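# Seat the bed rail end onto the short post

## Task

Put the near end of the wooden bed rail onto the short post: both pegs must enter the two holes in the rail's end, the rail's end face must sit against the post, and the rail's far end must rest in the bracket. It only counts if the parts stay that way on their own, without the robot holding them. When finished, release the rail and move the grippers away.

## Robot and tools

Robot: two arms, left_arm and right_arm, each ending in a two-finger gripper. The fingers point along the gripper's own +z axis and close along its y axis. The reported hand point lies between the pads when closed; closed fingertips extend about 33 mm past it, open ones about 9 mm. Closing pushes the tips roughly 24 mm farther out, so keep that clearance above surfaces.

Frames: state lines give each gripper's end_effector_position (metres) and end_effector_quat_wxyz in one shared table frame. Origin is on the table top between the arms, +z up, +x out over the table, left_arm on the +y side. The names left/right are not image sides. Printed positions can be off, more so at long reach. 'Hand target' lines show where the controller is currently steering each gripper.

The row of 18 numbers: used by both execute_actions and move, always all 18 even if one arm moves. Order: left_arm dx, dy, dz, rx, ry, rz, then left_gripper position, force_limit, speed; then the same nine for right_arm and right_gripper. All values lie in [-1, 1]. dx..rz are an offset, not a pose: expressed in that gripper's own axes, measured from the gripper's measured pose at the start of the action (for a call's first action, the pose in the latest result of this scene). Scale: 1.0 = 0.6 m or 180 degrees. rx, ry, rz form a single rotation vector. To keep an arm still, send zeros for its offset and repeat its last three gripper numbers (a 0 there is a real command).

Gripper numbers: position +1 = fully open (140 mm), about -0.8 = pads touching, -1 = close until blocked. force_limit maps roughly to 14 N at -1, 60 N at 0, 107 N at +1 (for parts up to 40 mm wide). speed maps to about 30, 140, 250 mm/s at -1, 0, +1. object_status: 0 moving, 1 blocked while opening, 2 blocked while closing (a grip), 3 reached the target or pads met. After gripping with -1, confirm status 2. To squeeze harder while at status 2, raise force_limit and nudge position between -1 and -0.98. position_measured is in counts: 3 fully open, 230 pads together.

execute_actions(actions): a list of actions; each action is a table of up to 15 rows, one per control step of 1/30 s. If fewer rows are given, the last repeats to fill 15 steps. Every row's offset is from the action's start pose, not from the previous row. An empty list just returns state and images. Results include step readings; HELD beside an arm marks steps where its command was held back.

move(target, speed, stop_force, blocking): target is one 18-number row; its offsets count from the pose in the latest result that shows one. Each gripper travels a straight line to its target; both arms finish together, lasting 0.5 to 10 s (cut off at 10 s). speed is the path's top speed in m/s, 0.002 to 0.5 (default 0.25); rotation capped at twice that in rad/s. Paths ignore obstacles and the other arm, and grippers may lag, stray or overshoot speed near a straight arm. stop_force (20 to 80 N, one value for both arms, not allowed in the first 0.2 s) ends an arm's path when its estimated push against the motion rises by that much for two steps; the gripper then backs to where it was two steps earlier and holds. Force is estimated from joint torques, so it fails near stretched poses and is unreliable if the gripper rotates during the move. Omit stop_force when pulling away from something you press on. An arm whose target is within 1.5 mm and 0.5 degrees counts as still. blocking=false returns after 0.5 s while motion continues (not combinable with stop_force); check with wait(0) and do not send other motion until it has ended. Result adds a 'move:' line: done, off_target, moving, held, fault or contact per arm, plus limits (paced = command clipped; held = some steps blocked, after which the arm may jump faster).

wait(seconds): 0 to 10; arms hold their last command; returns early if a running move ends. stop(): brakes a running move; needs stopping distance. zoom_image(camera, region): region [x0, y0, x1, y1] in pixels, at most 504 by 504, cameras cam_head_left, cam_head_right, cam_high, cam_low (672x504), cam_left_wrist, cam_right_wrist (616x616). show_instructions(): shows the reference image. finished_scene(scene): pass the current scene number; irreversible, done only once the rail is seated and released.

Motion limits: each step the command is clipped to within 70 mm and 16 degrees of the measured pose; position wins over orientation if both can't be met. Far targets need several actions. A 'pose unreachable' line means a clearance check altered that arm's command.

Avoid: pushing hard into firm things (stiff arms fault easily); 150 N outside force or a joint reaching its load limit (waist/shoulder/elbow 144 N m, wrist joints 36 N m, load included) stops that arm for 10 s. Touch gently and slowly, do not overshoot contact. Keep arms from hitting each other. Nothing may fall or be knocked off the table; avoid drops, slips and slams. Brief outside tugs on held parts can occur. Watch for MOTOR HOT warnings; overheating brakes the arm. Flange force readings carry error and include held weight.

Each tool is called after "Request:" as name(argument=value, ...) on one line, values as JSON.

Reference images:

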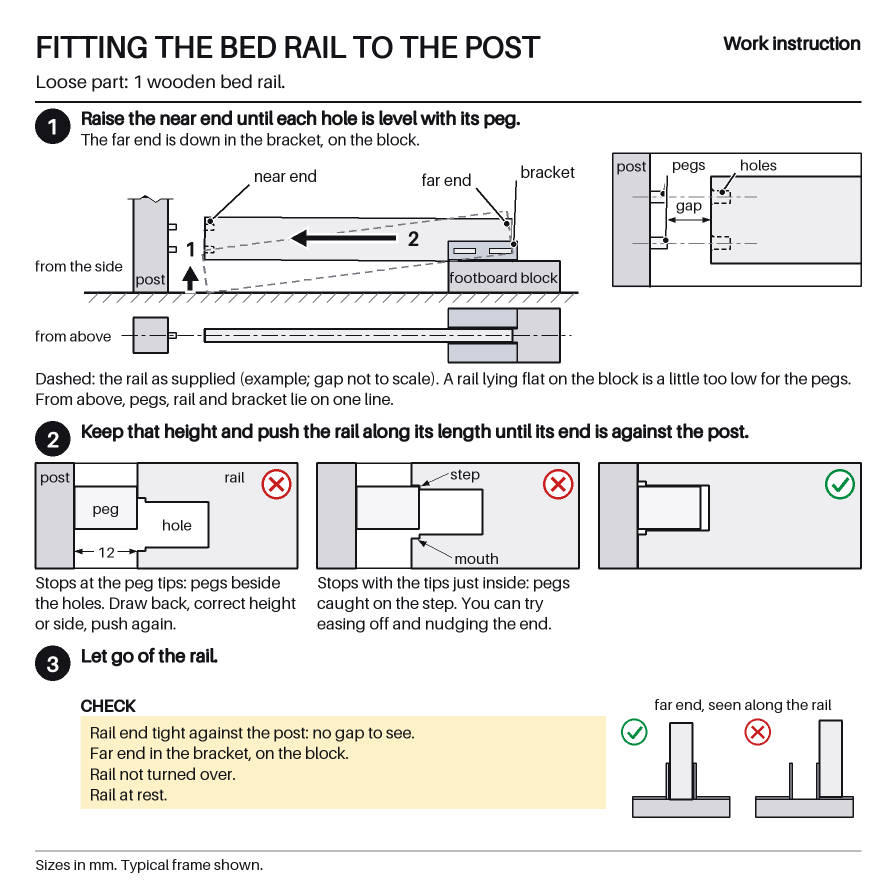

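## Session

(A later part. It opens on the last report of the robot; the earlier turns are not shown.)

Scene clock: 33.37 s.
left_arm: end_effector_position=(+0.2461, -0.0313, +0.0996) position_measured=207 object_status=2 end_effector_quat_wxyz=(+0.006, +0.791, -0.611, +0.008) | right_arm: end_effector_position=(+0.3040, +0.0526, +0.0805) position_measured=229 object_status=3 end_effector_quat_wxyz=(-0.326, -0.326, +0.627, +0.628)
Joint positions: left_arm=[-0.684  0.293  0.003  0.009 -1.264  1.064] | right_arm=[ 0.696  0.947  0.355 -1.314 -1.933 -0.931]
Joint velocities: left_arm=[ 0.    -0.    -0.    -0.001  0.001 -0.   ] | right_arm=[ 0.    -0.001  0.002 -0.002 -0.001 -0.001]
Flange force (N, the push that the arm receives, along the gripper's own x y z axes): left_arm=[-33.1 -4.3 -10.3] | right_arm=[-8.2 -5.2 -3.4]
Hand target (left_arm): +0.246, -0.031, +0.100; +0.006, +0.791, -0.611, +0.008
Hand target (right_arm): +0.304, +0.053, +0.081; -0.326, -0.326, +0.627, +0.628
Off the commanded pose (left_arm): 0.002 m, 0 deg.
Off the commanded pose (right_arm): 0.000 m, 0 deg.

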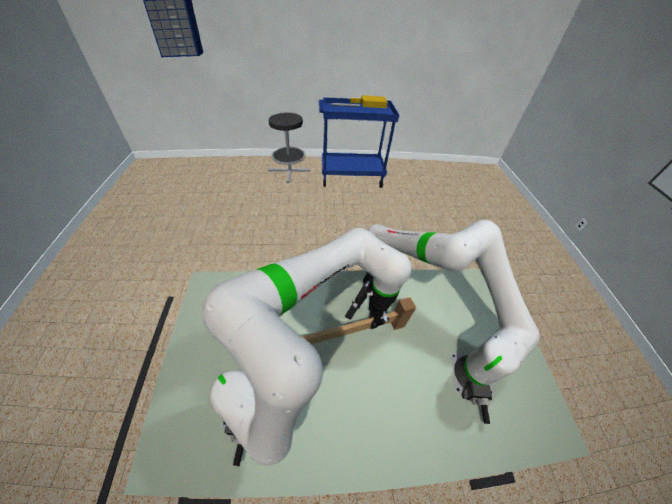

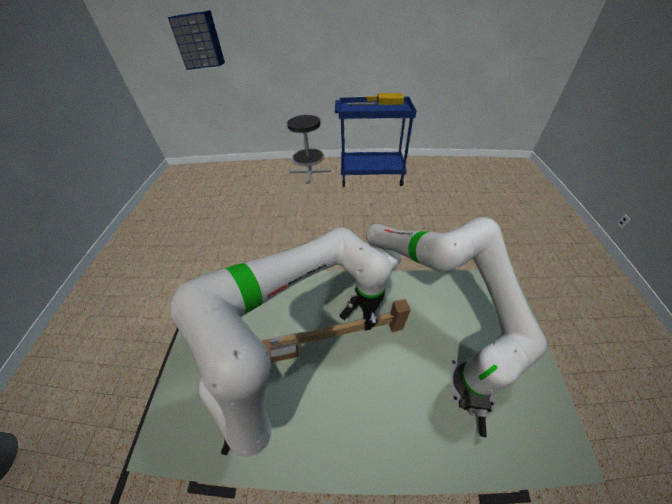

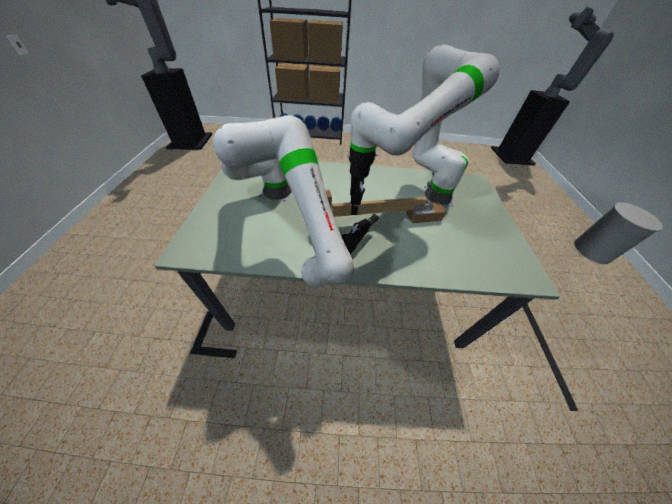

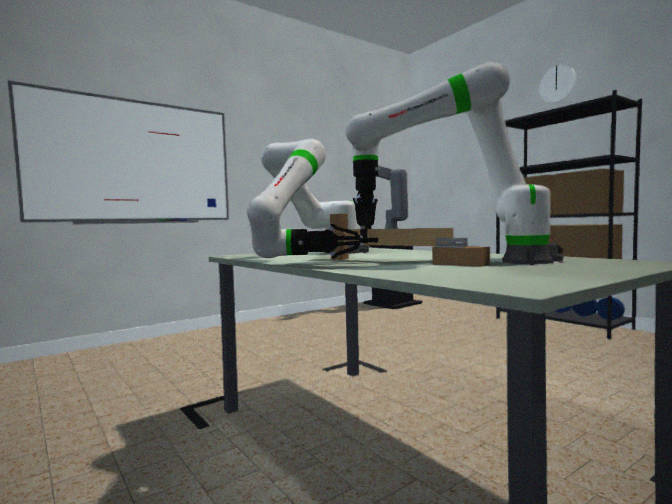

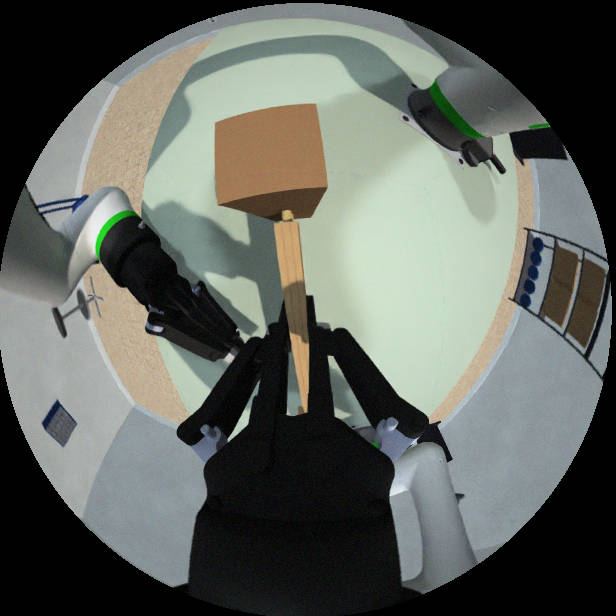

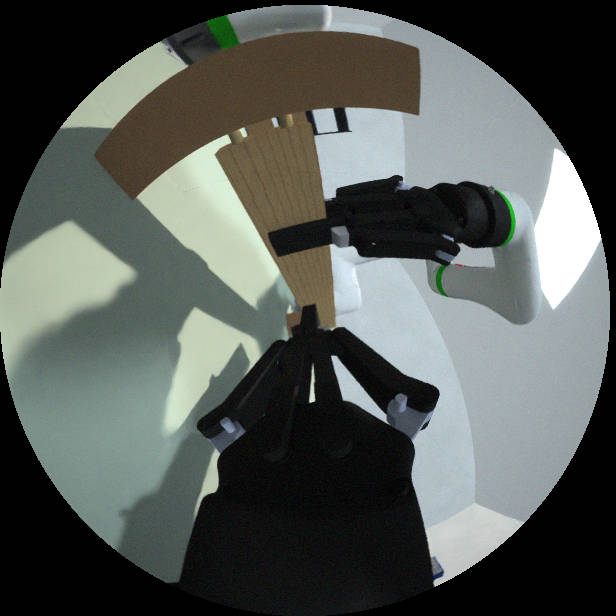

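Request:
move(target=[-0.0013, 0, -0.0006, 0, 0, 0, -1, 0.5, -0.8, 0, 0, 0, 0, 0, 0, -0.8, 0, 0], speed=0.004)

Scene clock: 34.63 s.
left_arm: end_effector_position=(+0.2459, -0.0306, +0.0999) position_measured=207 object_status=2 end_effector_quat_wxyz=(+0.006, +0.791, -0.611, +0.008) | right_arm: end_effector_position=(+0.3040, +0.0526, +0.0805) position_measured=229 object_status=3 end_effector_quat_wxyz=(-0.326, -0.326, +0.627, +0.628)
Joint positions: left_arm=[-0.683  0.291  0.002  0.009 -1.264  1.063] | right_arm=[ 0.696  0.947  0.355 -1.314 -1.933 -0.931]
Joint velocities: left_arm=[ 0.    -0.001 -0.    -0.    -0.002  0.001] | right_arm=[ 0.  0. -0. -0. -0.  0.]
Flange force (N, the push that the arm receives, along the gripper's own x y z axes): left_arm=[1.8 -4.0 4.4] | right_arm=[-9.3 -6.0 -5.7]
Hand target (left_arm): +0.246, -0.030, +0.100; +0.006, +0.791, -0.611, +0.008
Hand target (right_arm): +0.304, +0.053, +0.081; -0.326, -0.326, +0.627, +0.628
Off the commanded pose (left_arm): 0.000 m, 0 deg.
Off the commanded pose (right_arm): 0.000 m, 0 deg.
move: done

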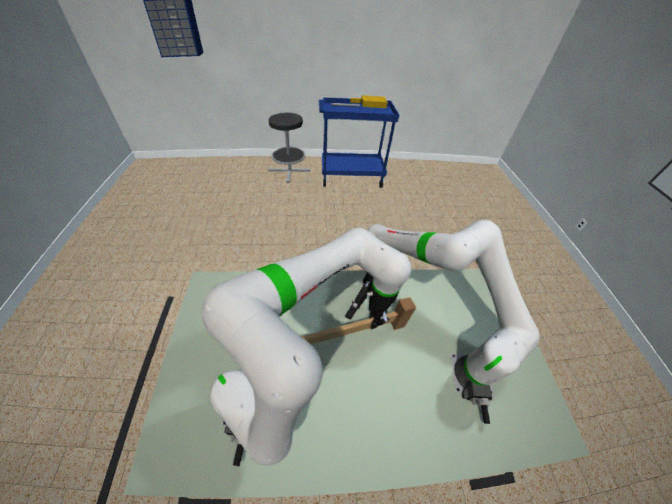

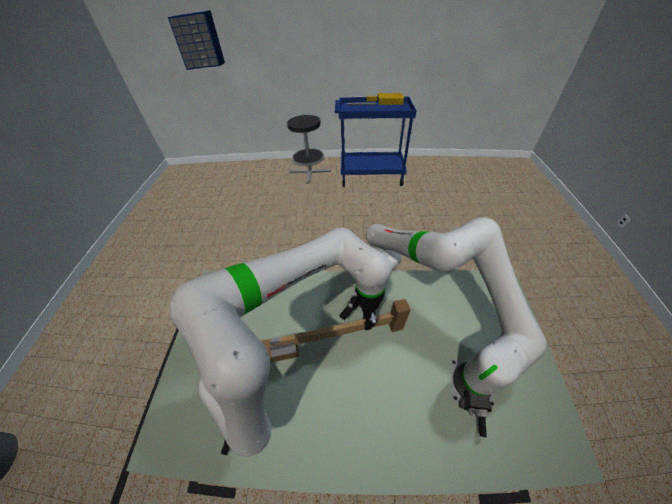

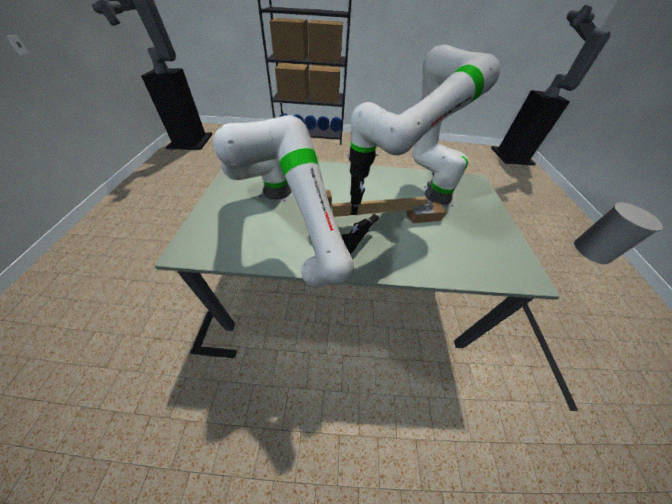

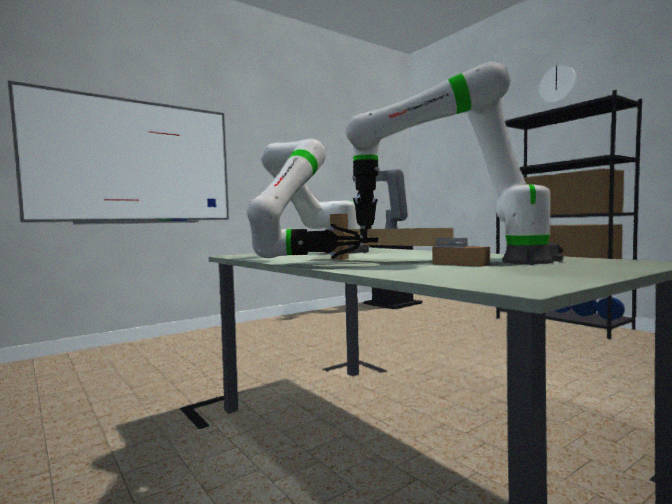

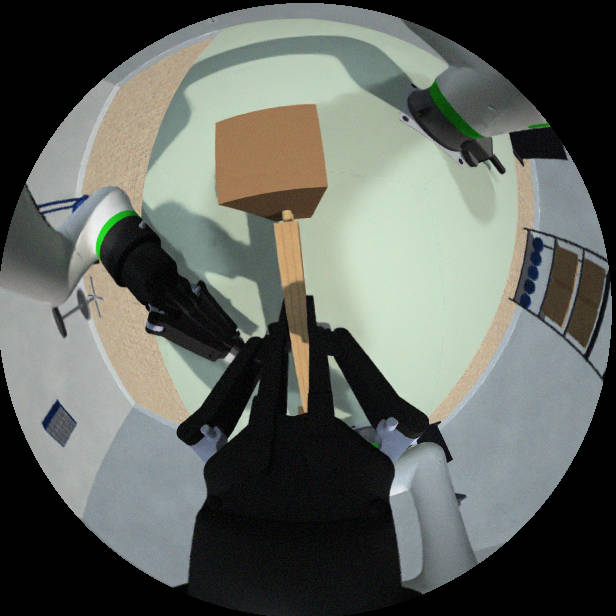

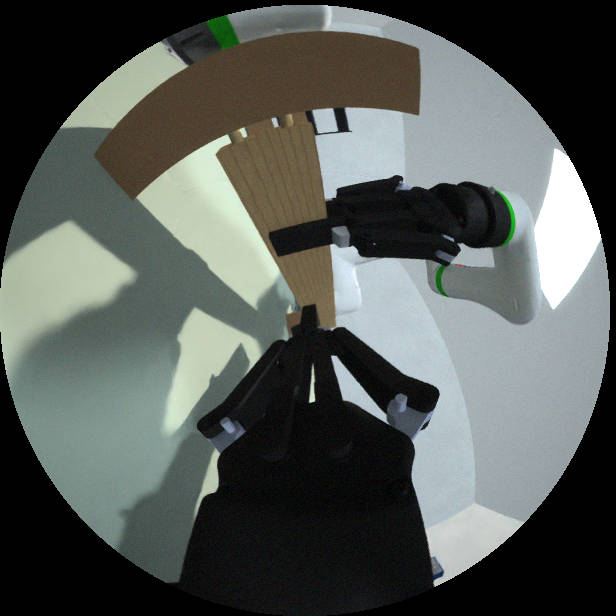

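Request:
zoom_image(camera="cam_right_wrist", region=[220, 120, 260, 150])

Request:
zoom_image(camera="cam_right_wrist", region=[268, 106, 308, 136])

Request:
zoom_image(camera="cam_left_wrist", region=[265, 198, 310, 243])

Region (220, 120, 260, 150) of cam_right_wrist's 616x616 image, scaled by 12.600, with more detail than that image has; it fills the top 378 rows of this view, and the rest is white.

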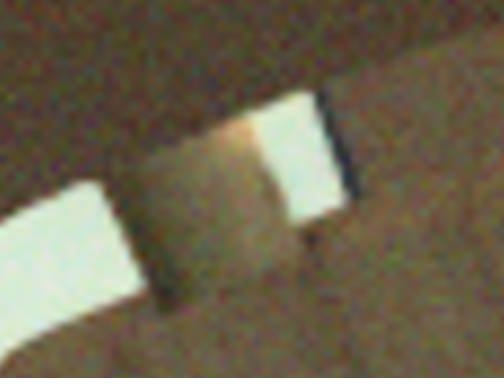

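Region (268, 106, 308, 136) of cam_right_wrist's 616x616 image, scaled by 12.600, with more detail than that image has; it fills the top 378 rows of this view, and the rest is white.

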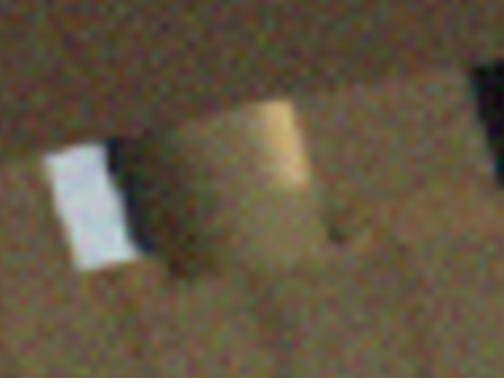

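Region (265, 198, 310, 243) of cam_left_wrist's 616x616 image, scaled by 11.200, with more detail than that image has.

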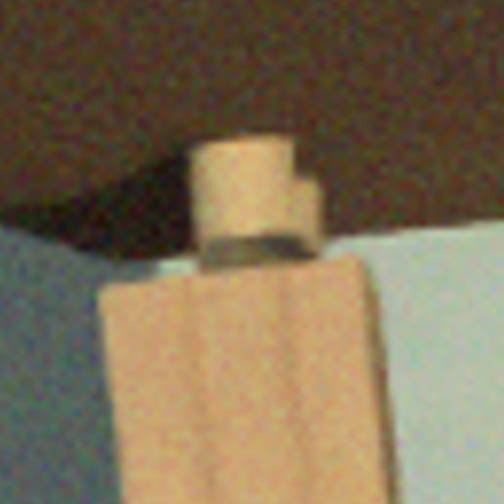

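Request:
move(target=[0.021, 0, 0.0004, 0, 0, 0, -1, 0.5, -0.8, 0, 0, 0, 0, 0, 0, -0.8, 0, 0], speed=0.004, stop_force=20)

Scene clock: 49.53 s.
left_arm: end_effector_position=(+0.2461, -0.0310, +0.0998) position_measured=207 object_status=2 end_effector_quat_wxyz=(+0.006, +0.791, -0.611, +0.008) | right_arm: end_effector_position=(+0.3040, +0.0526, +0.0805) position_measured=229 object_status=3 end_effector_quat_wxyz=(-0.326, -0.326, +0.627, +0.628)
Joint positions: left_arm=[-0.684  0.292  0.004  0.009 -1.265  1.064] | right_arm=[ 0.696  0.947  0.355 -1.314 -1.933 -0.931]
Joint velocities: left_arm=[ 0.003 -0.002 -0.002 -0.001  0.002 -0.006] | right_arm=[ 0.    -0.     0.001  0.001 -0.001 -0.   ]
Flange force (N, the push that the arm receives, along the gripper's own x y z axes): left_arm=[-24.2 -6.3 -5.1] | right_arm=[-10.3 -7.3 -7.0]
Hand target (left_arm): +0.246, -0.031, +0.100; +0.006, +0.791, -0.611, +0.008
Hand target (right_arm): +0.304, +0.053, +0.081; -0.326, -0.326, +0.627, +0.628
Off the commanded pose (left_arm): 0.012 m, 0 deg.
Off the commanded pose (right_arm): 0.000 m, 0 deg.
move: contact (left_arm)

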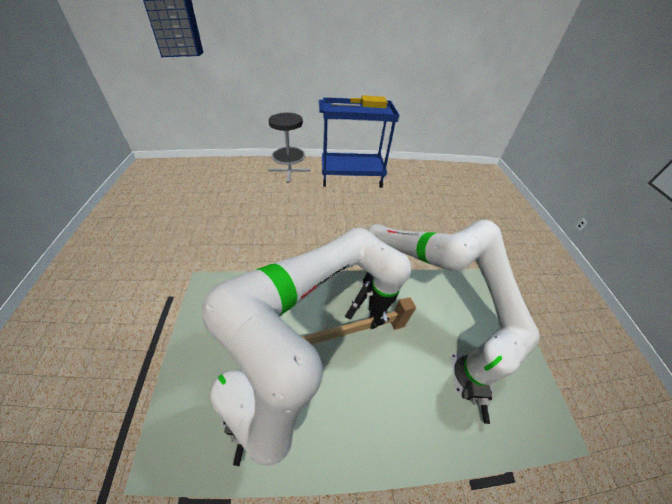

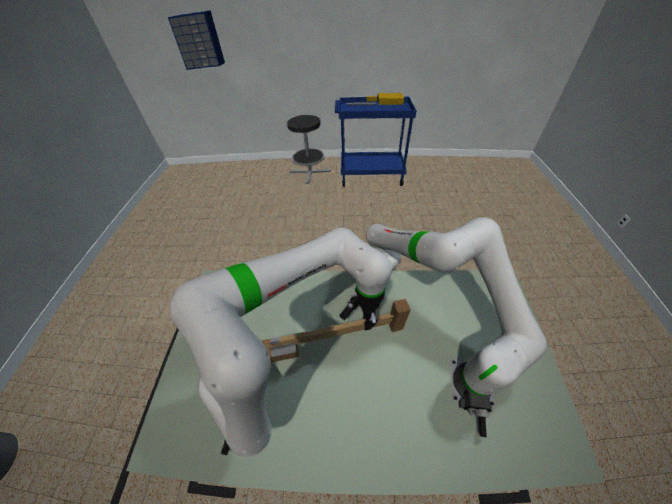

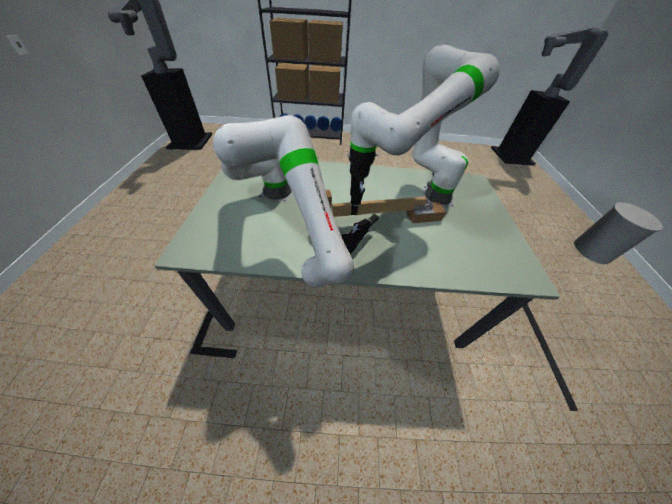

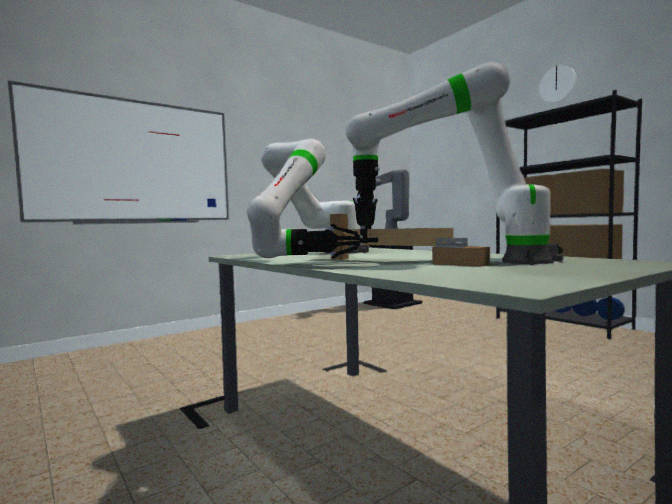

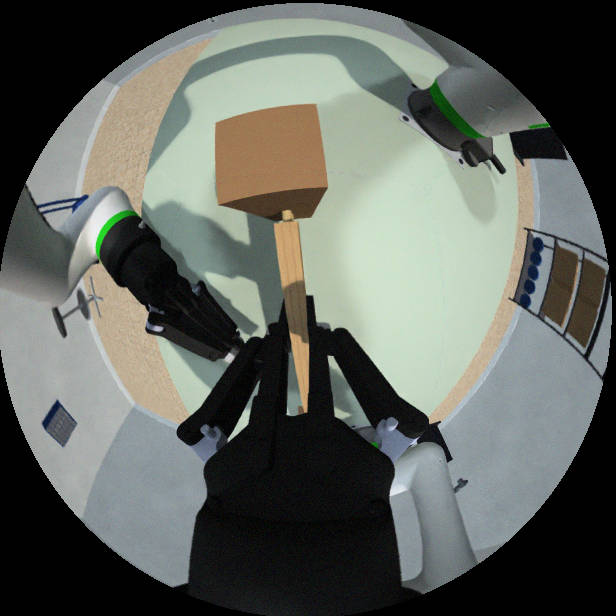

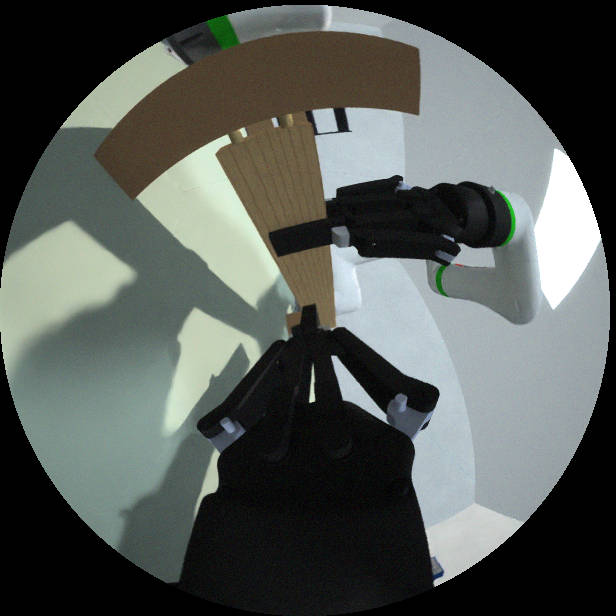

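Request:
zoom_image(camera="cam_left_wrist", region=[285, 205, 315, 235])

Request:
zoom_image(camera="cam_left_wrist", region=[255, 190, 335, 310])

Region (285, 205, 315, 235) of cam_left_wrist's 616x616 image, scaled by 16.800, with more detail than that image has.

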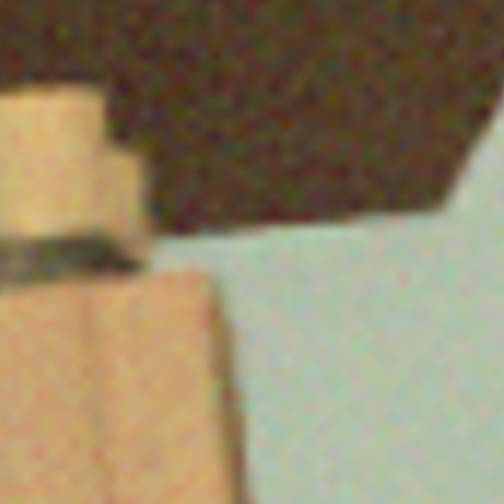

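Region (255, 190, 335, 310) of cam_left_wrist's 616x616 image, scaled by 4.200, with more detail than that image has.

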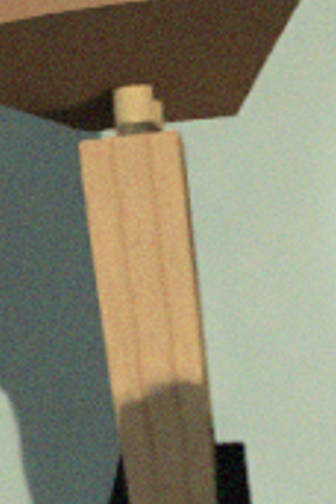

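Request:
zoom_image(camera="cam_left_wrist", region=[290, 216, 310, 236])

Request:
zoom_image(camera="cam_left_wrist", region=[292, 245, 312, 265])

Request:
zoom_image(camera="cam_left_wrist", region=[278, 206, 298, 226])

Region (290, 216, 310, 236) of cam_left_wrist's 616x616 image, scaled by 25.200, with more detail than that image has.

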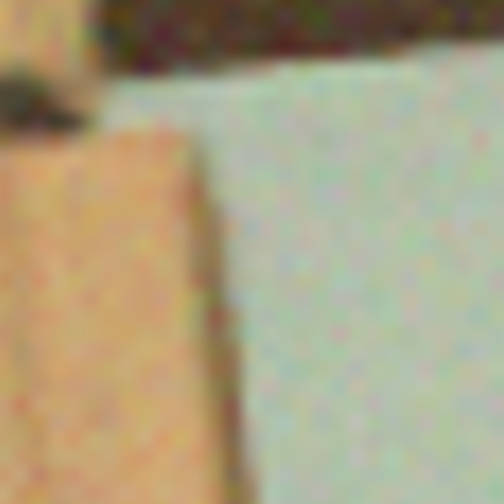

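Region (292, 245, 312, 265) of cam_left_wrist's 616x616 image, scaled by 25.200, with more detail than that image has.

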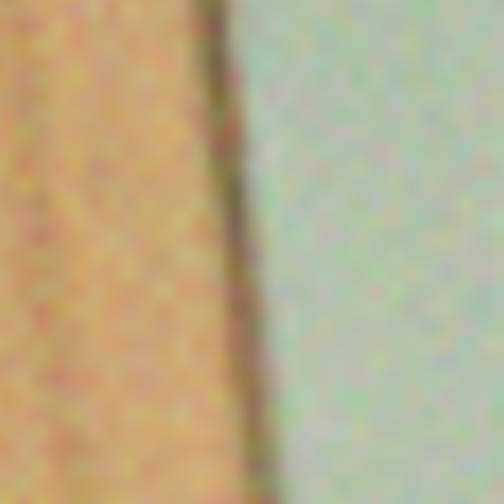

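Region (278, 206, 298, 226) of cam_left_wrist's 616x616 image, scaled by 25.200, with more detail than that image has.

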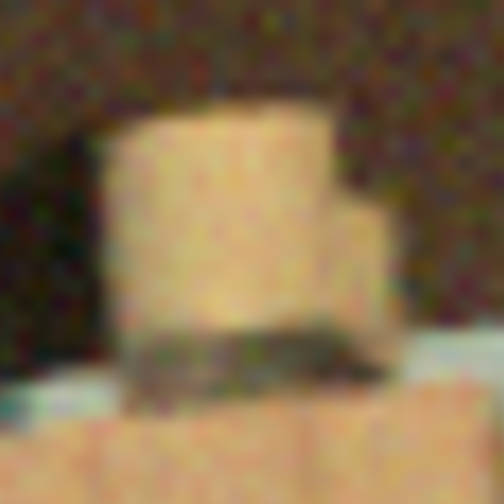

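Request:
move(target=[-0.0012, 0.0008, 0.0002, -0.0033, 0, 0, -1, 0.5, -0.8, 0, 0, 0, 0, 0, 0, -0.8, 0, 0], speed=0.01)

Request:
zoom_image(camera="cam_left_wrist", region=[265, 198, 310, 243])

Request:
zoom_image(camera="cam_right_wrist", region=[210, 95, 320, 165])

Scene clock: 53.47 s.
left_arm: end_effector_position=(+0.2454, -0.0304, +0.0997) position_measured=207 object_status=2 end_effector_quat_wxyz=(+0.010, +0.791, -0.611, +0.005) | right_arm: end_effector_position=(+0.3040, +0.0526, +0.0805) position_measured=229 object_status=3 end_effector_quat_wxyz=(-0.326, -0.326, +0.627, +0.628)
Joint positions: left_arm=[-0.678  0.293  0.001  0.019 -1.267  1.055] | right_arm=[ 0.696  0.947  0.355 -1.314 -1.933 -0.931]
Joint velocities: left_arm=[-0.     0.    -0.    -0.002 -0.002 -0.001] | right_arm=[ 0.    -0.     0.002  0.     0.     0.001]
Flange force (N, the push that the arm receives, along the gripper's own x y z axes): left_arm=[-0.8 -5.3 3.4] | right_arm=[-10.4 -5.0 -7.1]
Hand target (left_arm): +0.245, -0.030, +0.100; +0.010, +0.791, -0.611, +0.005
Hand target (right_arm): +0.304, +0.053, +0.081; -0.326, -0.326, +0.627, +0.628
Off the commanded pose (left_arm): 0.000 m, 0 deg.
Off the commanded pose (right_arm): 0.000 m, 0 deg.
move: done

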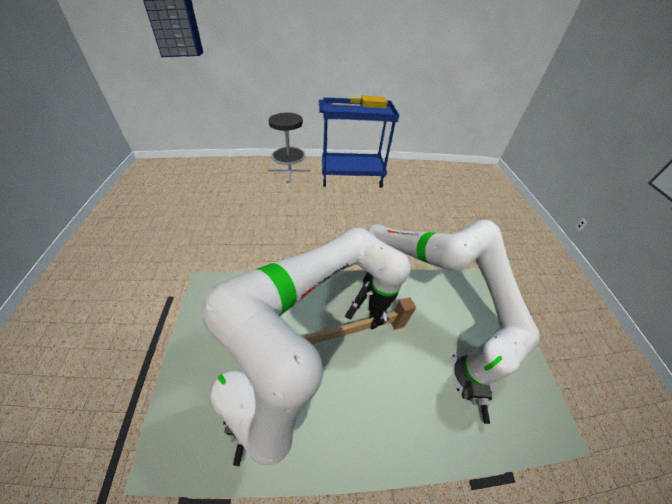

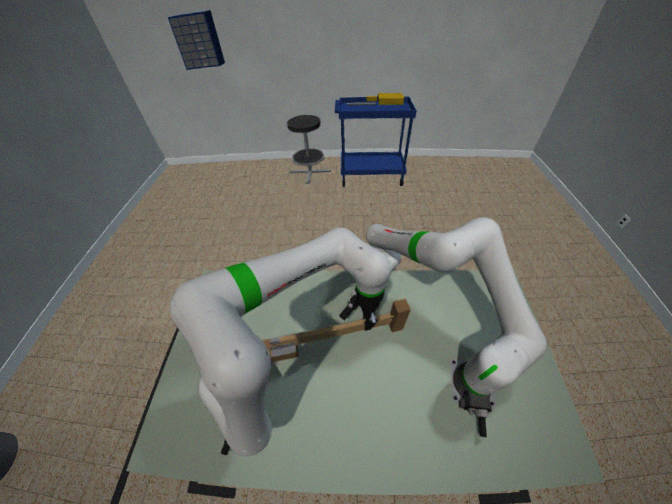

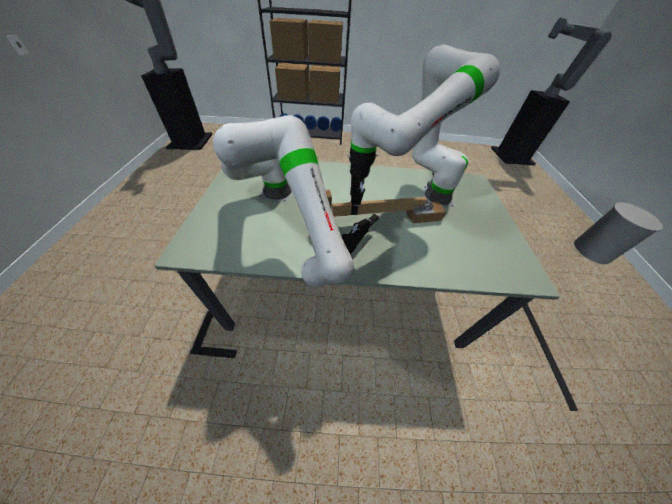

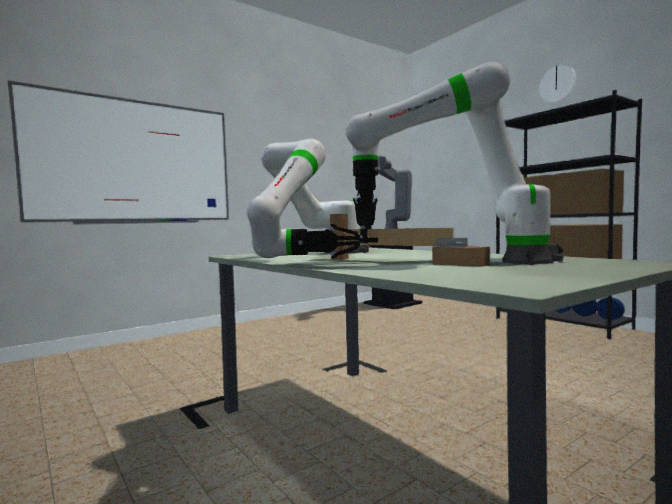

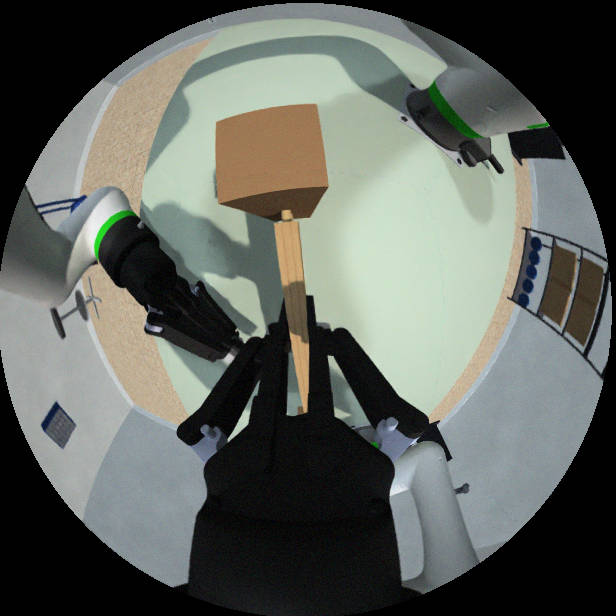

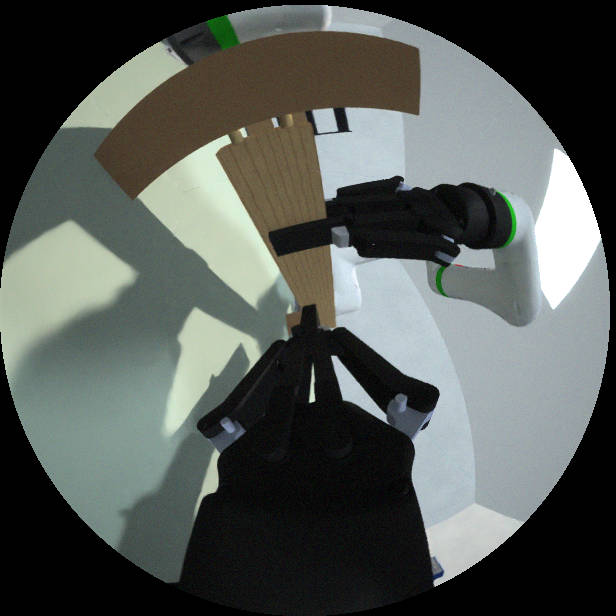

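Region (265, 198, 310, 243) of cam_left_wrist's 616x616 image, scaled by 11.200, with more detail than that image has.

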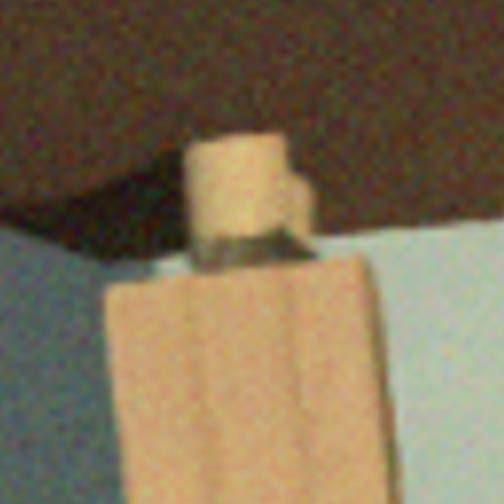

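Region (210, 95, 320, 165) of cam_right_wrist's 616x616 image, scaled by 4.582, with more detail than that image has; it fills the top 321 rows of this view, and the rest is white.

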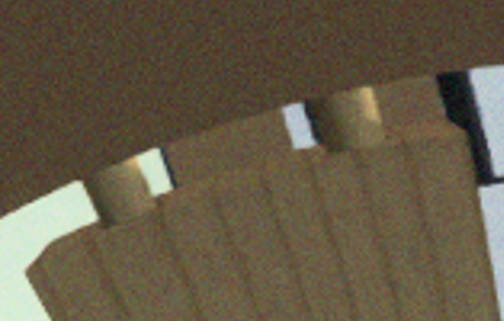

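Request:
zoom_image(camera="cam_head_right", region=[255, 325, 315, 370])

Request:
zoom_image(camera="cam_high", region=[395, 185, 455, 230])

Request:
zoom_image(camera="cam_low", region=[420, 215, 500, 275])

Region (255, 325, 315, 370) of cam_head_right's 672x504 image, scaled by 8.400, with more detail than that image has; it fills the top 378 rows of this view, and the rest is white.

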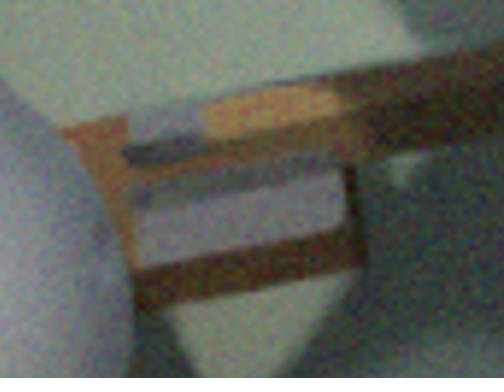

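Region (395, 185, 455, 230) of cam_high's 672x504 image, scaled by 8.400, with more detail than that image has; it fills the top 378 rows of this view, and the rest is white.

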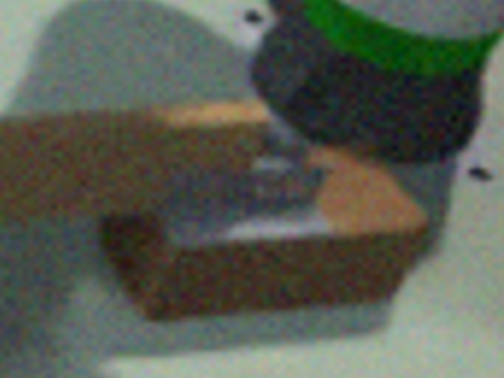

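Region (420, 215, 500, 275) of cam_low's 672x504 image, scaled by 6.300, with more detail than that image has; it fills the top 378 rows of this view, and the rest is white.

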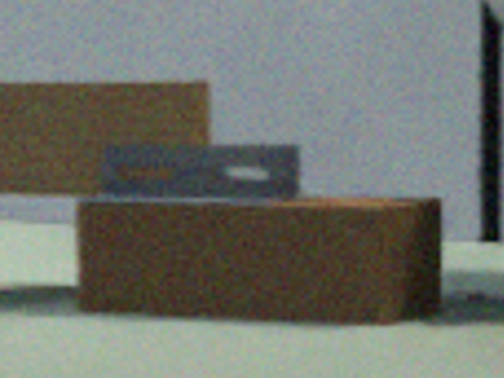

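Request:
zoom_image(camera="cam_left_wrist", region=[278, 206, 298, 226])

Request:
zoom_image(camera="cam_left_wrist", region=[290, 216, 310, 236])

Request:
zoom_image(camera="cam_left_wrist", region=[292, 245, 312, 265])

Request:
zoom_image(camera="cam_left_wrist", region=[266, 216, 286, 236])

Region (278, 206, 298, 226) of cam_left_wrist's 616x616 image, scaled by 25.200, with more detail than that image has.

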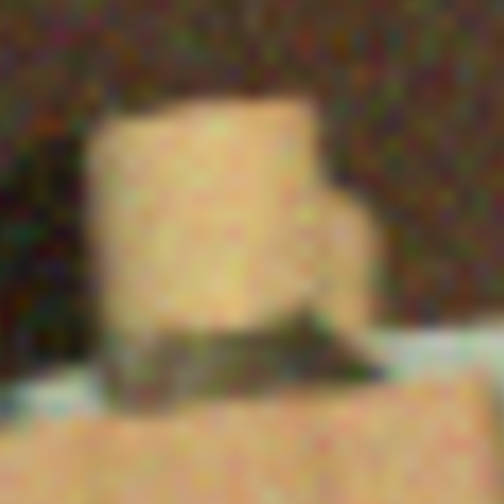

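Region (290, 216, 310, 236) of cam_left_wrist's 616x616 image, scaled by 25.200, with more detail than that image has.

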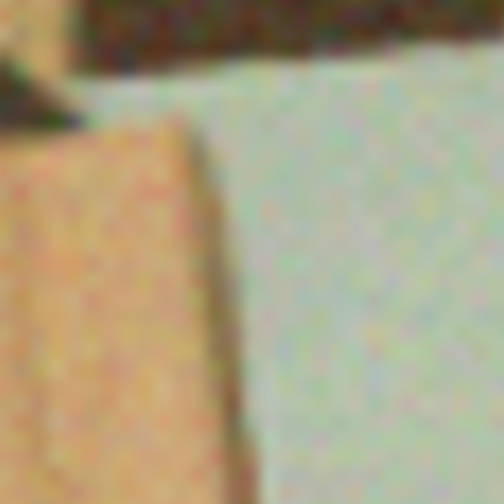

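Region (292, 245, 312, 265) of cam_left_wrist's 616x616 image, scaled by 25.200, with more detail than that image has.

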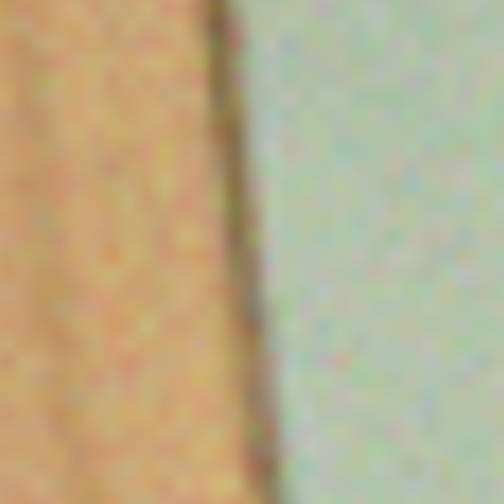

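Region (266, 216, 286, 236) of cam_left_wrist's 616x616 image, scaled by 25.200, with more detail than that image has.

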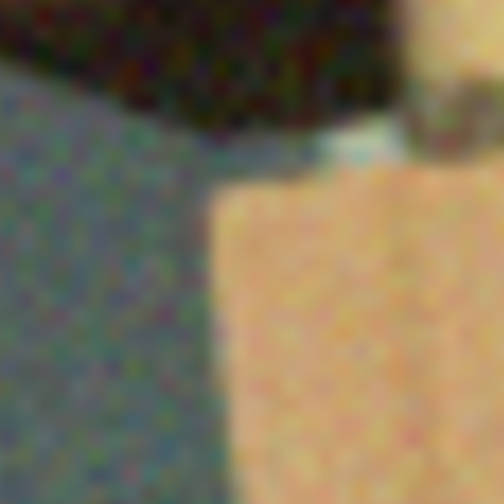

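Request:
move(target=[0.021, 0, 0.0004, 0, 0, 0, -1, 0.5, -0.8, 0, 0, 0, 0, 0, 0, -0.8, 0, 0], speed=0.005, stop_force=22)

Scene clock: 54.73 s.
left_arm: end_effector_position=(+0.2456, -0.0314, +0.0997) position_measured=207 object_status=2 end_effector_quat_wxyz=(+0.010, +0.791, -0.611, +0.005) | right_arm: end_effector_position=(+0.3040, +0.0526, +0.0805) position_measured=229 object_status=3 end_effector_quat_wxyz=(-0.326, -0.326, +0.627, +0.628)
Joint positions: left_arm=[-0.679  0.295  0.004  0.019 -1.267  1.056] | right_arm=[ 0.696  0.947  0.355 -1.314 -1.933 -0.931]
Joint velocities: left_arm=[ 0.003 -0.001 -0.003  0.001 -0.    -0.006] | right_arm=[ 0.    -0.001 -0.001  0.    -0.    -0.   ]
Flange force (N, the push that the arm receives, along the gripper's own x y z axes): left_arm=[0.5 -4.1 3.0] | right_arm=[-11.1 -5.1 -5.9]
Hand target (left_arm): +0.246, -0.031, +0.100; +0.010, +0.791, -0.611, +0.005
Hand target (right_arm): +0.304, +0.053, +0.081; -0.326, -0.326, +0.627, +0.628
Off the commanded pose (left_arm): 0.012 m, 0 deg.
Off the commanded pose (right_arm): 0.000 m, 0 deg.
move: contact (left_arm)

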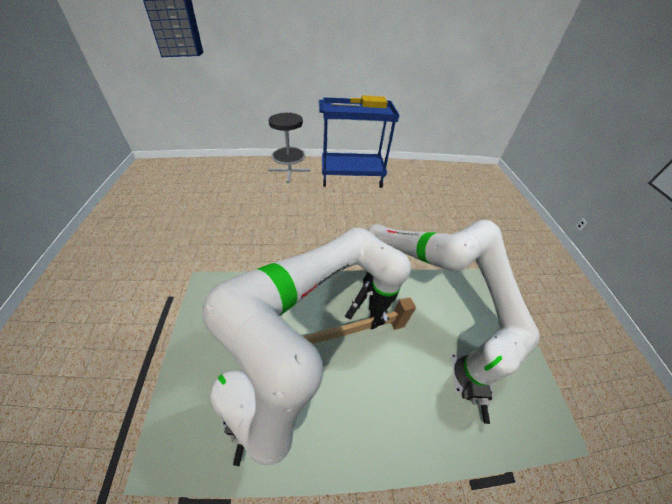

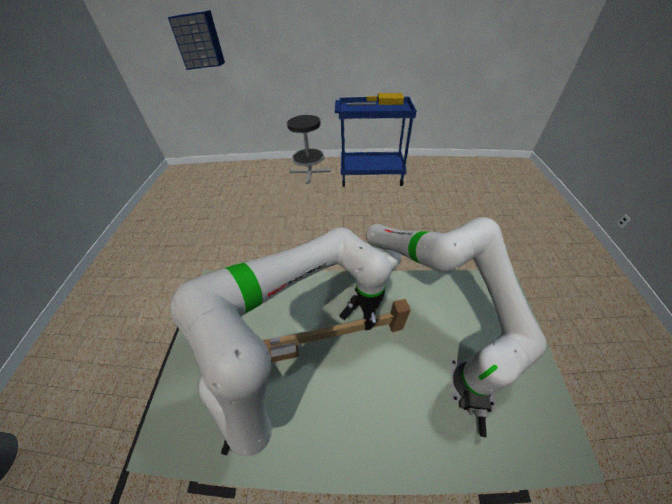

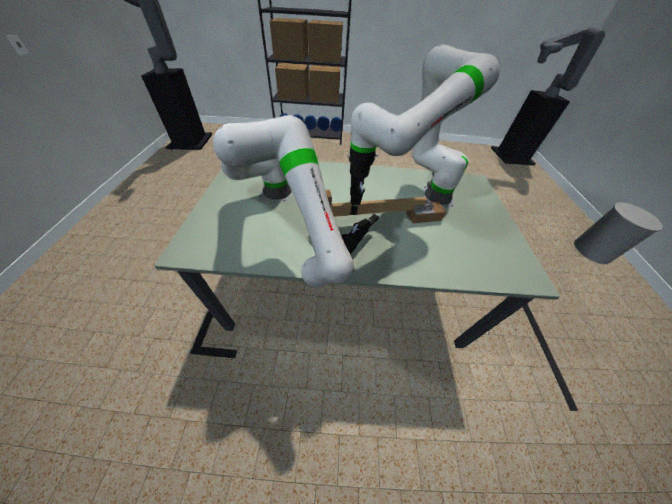

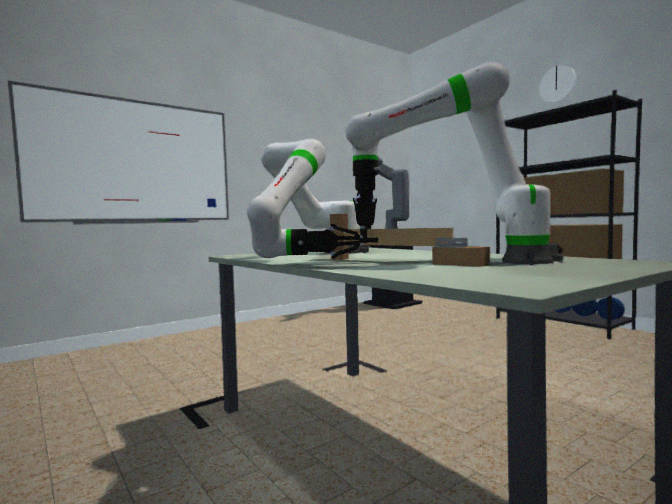

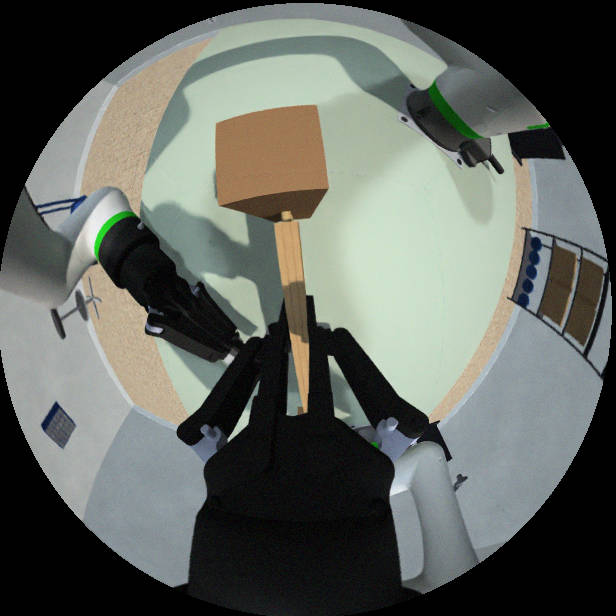

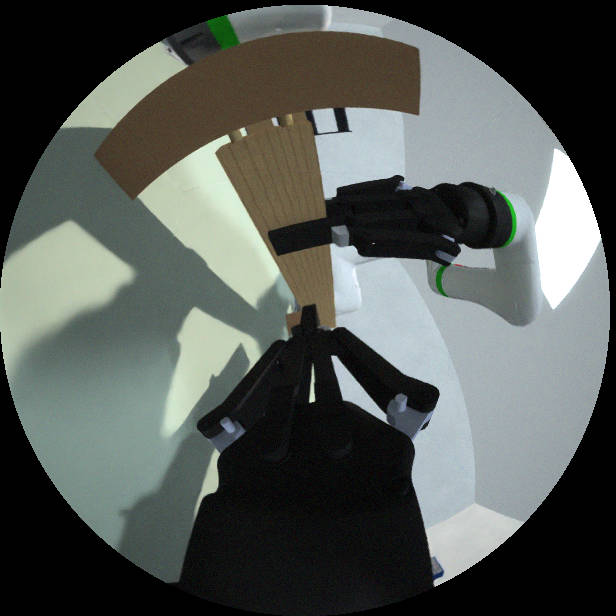

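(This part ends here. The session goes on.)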